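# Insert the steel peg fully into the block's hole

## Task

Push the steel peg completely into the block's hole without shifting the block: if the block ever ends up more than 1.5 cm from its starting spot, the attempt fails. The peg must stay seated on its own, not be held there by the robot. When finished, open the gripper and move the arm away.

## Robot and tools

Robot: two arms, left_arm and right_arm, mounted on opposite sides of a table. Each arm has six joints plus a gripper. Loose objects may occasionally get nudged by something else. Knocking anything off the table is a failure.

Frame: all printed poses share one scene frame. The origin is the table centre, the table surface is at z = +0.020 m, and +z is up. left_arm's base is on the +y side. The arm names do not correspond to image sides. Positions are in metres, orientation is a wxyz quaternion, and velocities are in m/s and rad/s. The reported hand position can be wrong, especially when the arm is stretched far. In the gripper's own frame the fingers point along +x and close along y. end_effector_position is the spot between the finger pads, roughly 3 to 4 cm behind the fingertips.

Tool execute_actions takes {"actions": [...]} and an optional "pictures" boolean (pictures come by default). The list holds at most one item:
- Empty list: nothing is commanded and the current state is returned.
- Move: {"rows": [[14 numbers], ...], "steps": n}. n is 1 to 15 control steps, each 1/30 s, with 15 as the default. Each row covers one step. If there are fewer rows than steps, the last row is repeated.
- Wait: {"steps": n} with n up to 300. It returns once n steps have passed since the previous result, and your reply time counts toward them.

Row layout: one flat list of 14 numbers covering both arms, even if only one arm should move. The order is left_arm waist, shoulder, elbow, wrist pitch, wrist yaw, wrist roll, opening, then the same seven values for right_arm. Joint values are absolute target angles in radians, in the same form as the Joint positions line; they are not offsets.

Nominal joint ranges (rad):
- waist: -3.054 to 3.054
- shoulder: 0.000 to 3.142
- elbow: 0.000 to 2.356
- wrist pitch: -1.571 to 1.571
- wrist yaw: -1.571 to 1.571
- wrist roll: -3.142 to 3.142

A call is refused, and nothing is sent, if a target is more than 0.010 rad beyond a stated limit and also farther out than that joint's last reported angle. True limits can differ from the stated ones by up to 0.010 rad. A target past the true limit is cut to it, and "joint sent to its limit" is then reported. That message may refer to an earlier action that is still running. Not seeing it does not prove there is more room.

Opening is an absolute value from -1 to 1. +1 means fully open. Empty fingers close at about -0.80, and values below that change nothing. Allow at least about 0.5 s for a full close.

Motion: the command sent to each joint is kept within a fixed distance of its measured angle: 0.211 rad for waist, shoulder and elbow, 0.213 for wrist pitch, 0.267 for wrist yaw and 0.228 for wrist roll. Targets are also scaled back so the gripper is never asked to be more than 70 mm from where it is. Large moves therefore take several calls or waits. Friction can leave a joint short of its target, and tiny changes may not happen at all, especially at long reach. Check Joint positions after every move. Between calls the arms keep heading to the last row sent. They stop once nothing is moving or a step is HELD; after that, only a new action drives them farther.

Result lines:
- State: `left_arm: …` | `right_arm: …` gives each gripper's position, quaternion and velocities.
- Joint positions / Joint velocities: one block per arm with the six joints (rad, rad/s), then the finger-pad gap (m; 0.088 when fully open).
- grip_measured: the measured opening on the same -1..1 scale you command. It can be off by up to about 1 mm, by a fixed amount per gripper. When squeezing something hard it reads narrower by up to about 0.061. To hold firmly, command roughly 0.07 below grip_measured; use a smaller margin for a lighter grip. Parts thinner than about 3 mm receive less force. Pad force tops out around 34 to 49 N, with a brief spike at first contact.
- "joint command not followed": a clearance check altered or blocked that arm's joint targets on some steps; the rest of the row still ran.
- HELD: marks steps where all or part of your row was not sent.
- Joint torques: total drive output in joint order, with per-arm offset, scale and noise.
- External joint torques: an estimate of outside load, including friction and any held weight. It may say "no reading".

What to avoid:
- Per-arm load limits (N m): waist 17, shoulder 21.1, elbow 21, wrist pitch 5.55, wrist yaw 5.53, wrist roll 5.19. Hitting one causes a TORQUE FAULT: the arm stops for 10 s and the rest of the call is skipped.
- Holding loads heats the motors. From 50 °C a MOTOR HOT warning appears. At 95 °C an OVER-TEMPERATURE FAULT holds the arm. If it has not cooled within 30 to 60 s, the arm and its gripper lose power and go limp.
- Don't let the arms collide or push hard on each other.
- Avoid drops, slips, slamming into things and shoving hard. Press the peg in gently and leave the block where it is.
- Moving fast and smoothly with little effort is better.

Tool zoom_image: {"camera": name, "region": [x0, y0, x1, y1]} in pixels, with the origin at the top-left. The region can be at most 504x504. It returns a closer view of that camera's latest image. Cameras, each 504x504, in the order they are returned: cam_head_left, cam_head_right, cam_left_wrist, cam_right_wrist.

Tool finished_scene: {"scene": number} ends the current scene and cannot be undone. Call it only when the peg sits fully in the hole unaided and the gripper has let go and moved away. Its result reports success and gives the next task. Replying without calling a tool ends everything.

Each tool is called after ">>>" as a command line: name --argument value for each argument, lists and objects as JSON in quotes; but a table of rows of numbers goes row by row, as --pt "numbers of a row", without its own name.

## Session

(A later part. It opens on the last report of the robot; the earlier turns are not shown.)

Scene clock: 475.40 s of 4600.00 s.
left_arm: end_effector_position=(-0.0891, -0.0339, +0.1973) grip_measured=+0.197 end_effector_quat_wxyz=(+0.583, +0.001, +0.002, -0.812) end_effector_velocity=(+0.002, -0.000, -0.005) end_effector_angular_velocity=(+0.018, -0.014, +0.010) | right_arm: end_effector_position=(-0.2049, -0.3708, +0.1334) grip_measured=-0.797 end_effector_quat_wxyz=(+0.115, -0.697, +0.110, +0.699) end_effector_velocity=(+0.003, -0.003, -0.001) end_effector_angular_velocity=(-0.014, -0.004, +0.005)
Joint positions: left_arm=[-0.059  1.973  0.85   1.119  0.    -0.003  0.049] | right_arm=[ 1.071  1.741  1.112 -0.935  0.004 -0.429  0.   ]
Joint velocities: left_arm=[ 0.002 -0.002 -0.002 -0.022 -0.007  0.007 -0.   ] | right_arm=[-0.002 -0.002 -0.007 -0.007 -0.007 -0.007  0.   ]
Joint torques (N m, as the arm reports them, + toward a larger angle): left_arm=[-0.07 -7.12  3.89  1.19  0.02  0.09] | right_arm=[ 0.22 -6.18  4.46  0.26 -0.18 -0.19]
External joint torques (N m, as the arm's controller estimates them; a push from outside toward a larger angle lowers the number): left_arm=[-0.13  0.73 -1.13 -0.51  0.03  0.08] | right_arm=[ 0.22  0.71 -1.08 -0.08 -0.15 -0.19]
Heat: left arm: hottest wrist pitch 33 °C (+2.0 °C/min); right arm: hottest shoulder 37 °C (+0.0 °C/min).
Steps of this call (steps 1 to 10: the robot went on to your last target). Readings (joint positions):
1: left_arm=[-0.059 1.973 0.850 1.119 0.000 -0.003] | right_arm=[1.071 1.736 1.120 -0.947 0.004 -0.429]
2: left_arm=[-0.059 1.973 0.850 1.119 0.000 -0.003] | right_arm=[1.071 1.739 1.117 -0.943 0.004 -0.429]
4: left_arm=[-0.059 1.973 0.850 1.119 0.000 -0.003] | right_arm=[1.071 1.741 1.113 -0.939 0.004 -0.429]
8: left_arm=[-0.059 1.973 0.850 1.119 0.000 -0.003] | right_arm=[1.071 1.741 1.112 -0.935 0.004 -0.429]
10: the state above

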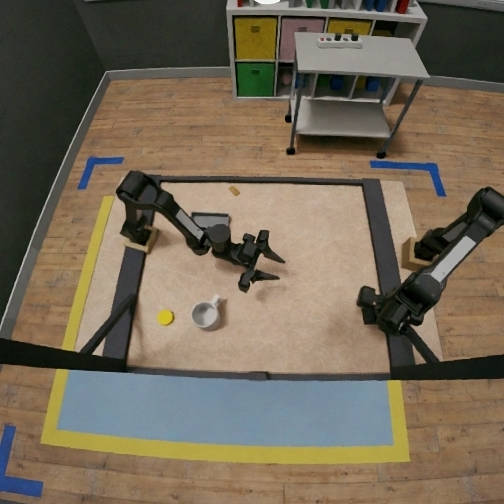

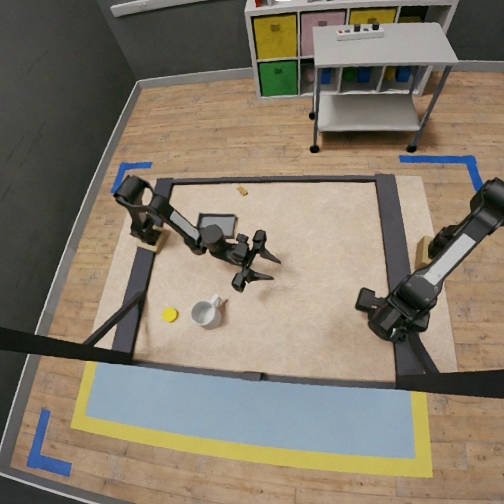

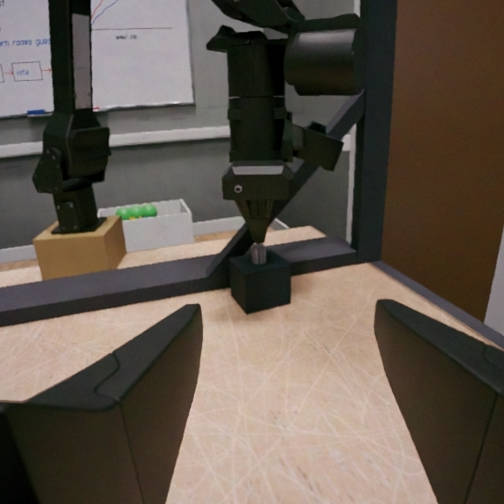

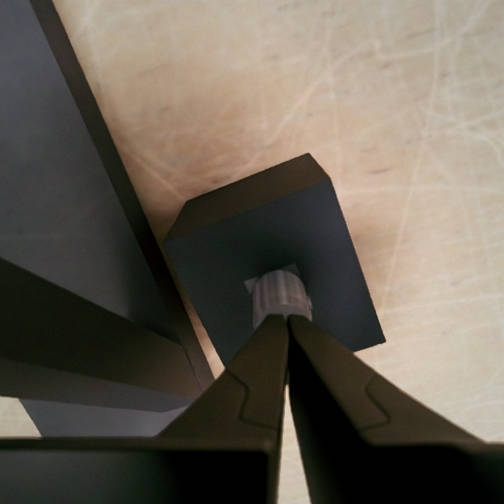

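About 4 mm above. Go 7 mm lower.

>>> execute_actions --actions '[{"rows":[[-0.06,1.975,0.845,1.12,0,0,0.2,1.074,1.758,1.097,-0.927,0,-0.435,-0.8],[-0.06,1.975,0.845,1.12,0,0,0.2,1.074,1.76,1.094,-0.922,0,-0.435,-0.8],[-0.06,1.975,0.845,1.12,0,0,0.2,1.074,1.762,1.091,-0.917,0,-0.435,-0.8],[-0.06,1.975,0.845,1.12,0,0,0.2,1.074,1.764,1.088,-0.912,0,-0.435,-0.8],[-0.06,1.975,0.845,1.12,0,0,0.2,1.074,1.766,1.085,-0.907,0,-0.435,-0.8],[-0.06,1.975,0.845,1.12,0,0,0.2,1.074,1.768,1.082,-0.902,0,-0.435,-0.8]],"steps":15}]'

>>> zoom_image --camera "cam_left_wrist" --region '[225, 170, 300, 320]'

Scene clock: 484.27 s of 4600.00 s.
left_arm: end_effector_position=(-0.0891, -0.0339, +0.1973) grip_measured=+0.197 end_effector_quat_wxyz=(+0.583, +0.001, +0.002, -0.812) end_effector_velocity=(+0.002, -0.000, -0.005) end_effector_angular_velocity=(+0.023, -0.000, +0.020) | right_arm: end_effector_position=(-0.2063, -0.3695, +0.1288) grip_measured=-0.797 end_effector_quat_wxyz=(+0.117, -0.694, +0.108, +0.702) end_effector_velocity=(+0.001, -0.002, +0.000) end_effector_angular_velocity=(-0.010, -0.001, +0.020)
Joint positions: left_arm=[-0.059  1.973  0.85   1.119  0.    -0.003  0.049] | right_arm=[ 1.071  1.748  1.1   -0.907  0.004 -0.429  0.   ]
Joint velocities: left_arm=[-0.002 -0.002 -0.002 -0.022 -0.022 -0.007 -0.   ] | right_arm=[-0.002 -0.002 -0.002 -0.007 -0.007 -0.022  0.   ]
Joint torques (N m, as the arm reports them, + toward a larger angle): left_arm=[-0.1  -7.07  3.88  1.2   0.02  0.1 ] | right_arm=[ 0.19 -5.38  3.87  0.38 -0.19 -0.2 ]
External joint torques (N m, as the arm's controller estimates them; a push from outside toward a larger angle lowers the number): left_arm=[-0.11  0.85 -1.19 -0.52  0.02  0.09] | right_arm=[ 0.19  1.53 -1.64  0.02 -0.16 -0.2 ]
Heat: left arm: hottest wrist pitch 33 °C (+2.0 °C/min); right arm: hottest shoulder 36 °C (-1.0 °C/min).
Steps of this call (steps 1 to 30: the robot went on to your last target; steps 31 to 90: nothing new was sent; then 5.37 s passed at rest; steps 91 to 105: all 15 steps of this action). Readings (joint positions):
91: left_arm=[-0.059 1.973 0.850 1.119 0.000 -0.003] | right_arm=[1.071 1.741 1.112 -0.934 0.004 -0.429]
92: left_arm=[-0.059 1.973 0.850 1.119 0.000 -0.003] | right_arm=[1.071 1.741 1.111 -0.932 0.004 -0.429]
94: left_arm=[-0.059 1.973 0.850 1.119 0.000 -0.003] | right_arm=[1.071 1.743 1.108 -0.925 0.004 -0.429]
98: left_arm=[-0.059 1.973 0.850 1.119 0.000 -0.003] | right_arm=[1.071 1.748 1.101 -0.909 0.004 -0.429]
105: the state above

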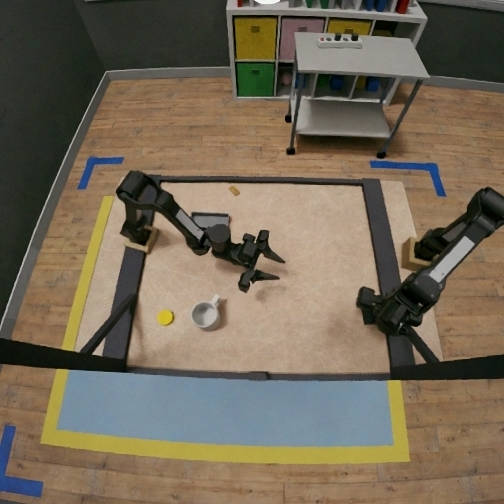

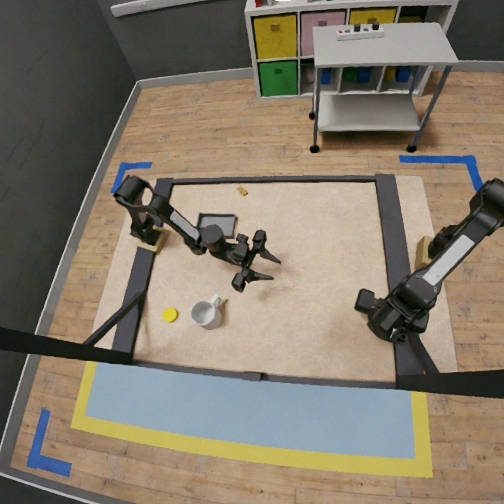

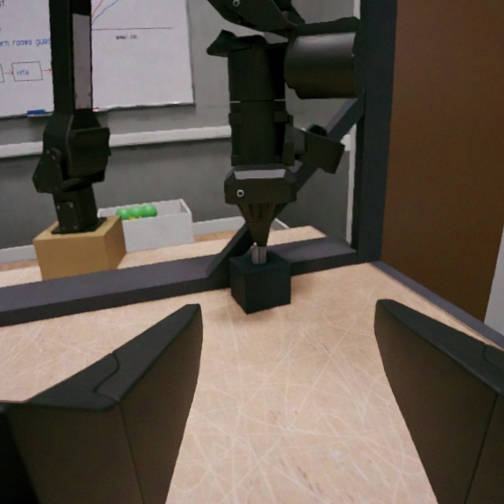

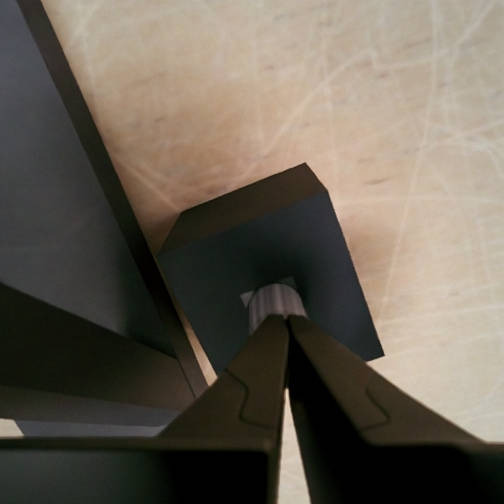

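Region (225, 170, 300, 320) of cam_left_wrist's 504x504 image, scaled by 3.360, with more detail than that image has.

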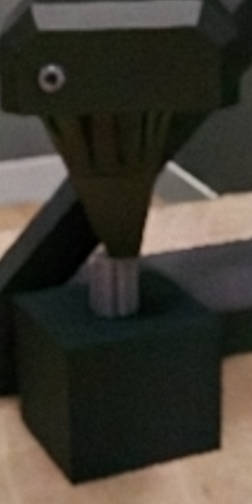

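Contact made, and the peg didn't move, so it's bottomed out. Retreating.

>>> execute_actions --actions '[{"rows":[[-0.06,1.93,0.845,1.1,0,0,0.5,1.074,1.73,1.12,-0.92,0,-0.435,-0.8],[-0.06,1.88,0.845,1.05,0,0,0.5,1.074,1.72,1.14,-0.95,0,-0.435,-0.8],[-0.06,1.83,0.83,1.0,0,0,0.5,1.074,1.71,1.17,-0.99,0,-0.435,-0.8],[-0.06,1.78,0.8,0.98,0,0,0.5,1.074,1.7,1.2,-1.03,0,-0.435,-0.8],[-0.06,1.73,0.77,0.96,0,0,0.5,1.074,1.685,1.23,-1.08,0,-0.435,-0.5],[-0.06,1.68,0.74,0.94,0,0,0.5,1.074,1.67,1.26,-1.13,0,-0.435,0],[-0.06,1.63,0.72,0.92,0,0,0.5,1.05,1.65,1.29,-1.18,0,-0.435,0.5],[-0.06,1.6,0.7,0.9,0,0,0.5,1.0,1.63,1.31,-1.22,0,-0.435,0.5],[-0.06,1.6,0.7,0.9,0,0,0.5,0.9,1.6,1.33,-1.26,0,-0.435,0.5],[-0.06,1.6,0.7,0.9,0,0,0.5,0.8,1.58,1.34,-1.3,0,-0.435,0.5]],"steps":15}]'

>>> finished_scene --scene 1

Scene clock: 494.20 s of 4600.00 s.
left_arm: end_effector_position=(-0.0722, +0.0162, +0.2655) grip_measured=+0.496 end_effector_quat_wxyz=(+0.583, -0.008, -0.004, -0.812) end_effector_velocity=(+0.006, +0.019, -0.092) end_effector_angular_velocity=(+0.282, -0.103, +0.005) | right_arm: end_effector_position=(-0.1358, -0.3332, +0.2319) grip_measured=+0.385 end_effector_quat_wxyz=(+0.215, -0.666, +0.191, +0.688) end_effector_velocity=(+0.093, +0.013, +0.033) end_effector_angular_velocity=(-0.059, -0.030, -0.283)
Joint positions: left_arm=[-0.059  1.607  0.719  0.905  0.    -0.003  0.063] | right_arm=[ 0.806  1.58   1.336 -1.28   0.005 -0.431  0.058]
Joint velocities: left_arm=[-0.002 -0.002 -0.134 -0.168 -0.007  0.007  0.001] | right_arm=[-0.305 -0.09   0.042 -0.198 -0.007 -0.022  0.095]
Joint torques (N m, as the arm reports them, + toward a larger angle): left_arm=[-0.06 -6.21  4.33  1.19  0.02  0.09] | right_arm=[ 1.67 -6.09  6.39 -0.03 -0.25 -0.15]
External joint torques (N m, as the arm's controller estimates them; a push from outside toward a larger angle lowers the number): left_arm=[-0.03 -0.07 -1.69 -0.61  0.01  0.08] | right_arm=[-0.12 -1.31  1.15 -0.46  0.03 -0.11]
Heat: left arm: hottest wrist pitch 33 °C (+2.0 °C/min); right arm: hottest shoulder 36 °C (+0.0 °C/min).
Steps of this call (steps 1 to 15: the robot went on to your last target; steps 16 to 90: nothing new was sent; then 6.43 s passed at rest; steps 91 to 105: all 15 steps of this action). Readings (joint positions):
91: left_arm=[-0.059 1.971 0.850 1.117 0.000 -0.003] | right_arm=[1.071 1.747 1.101 -0.907 0.004 -0.429]
92: left_arm=[-0.059 1.963 0.850 1.102 0.000 -0.003] | right_arm=[1.071 1.746 1.104 -0.911 0.004 -0.429]
94: left_arm=[-0.059 1.916 0.839 1.040 0.000 -0.003] | right_arm=[1.071 1.743 1.128 -0.958 0.004 -0.429]
98: left_arm=[-0.059 1.730 0.763 0.957 0.000 -0.003] | right_arm=[1.065 1.698 1.230 -1.107 0.001 -0.430]
105: the state above

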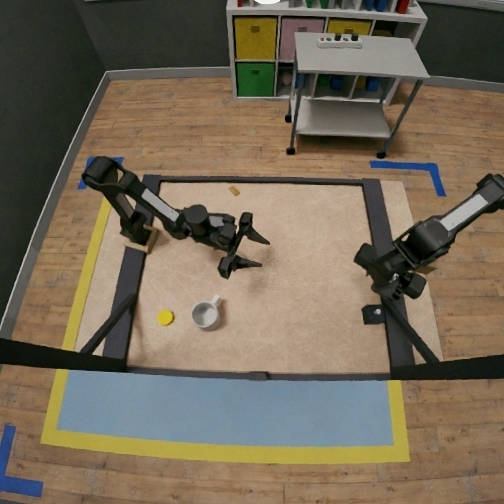

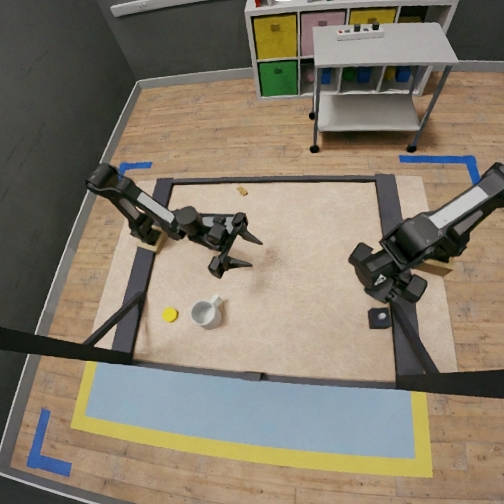

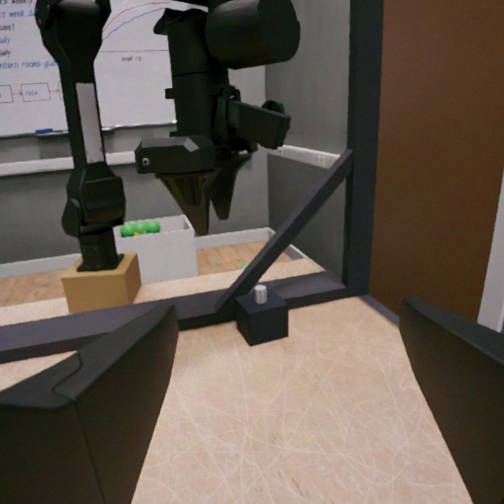

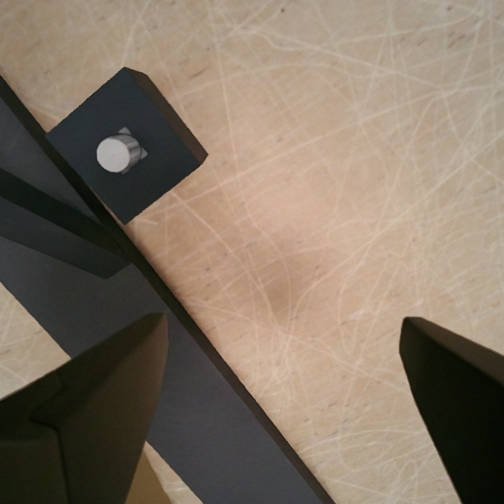

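The scene is finished: the task was done.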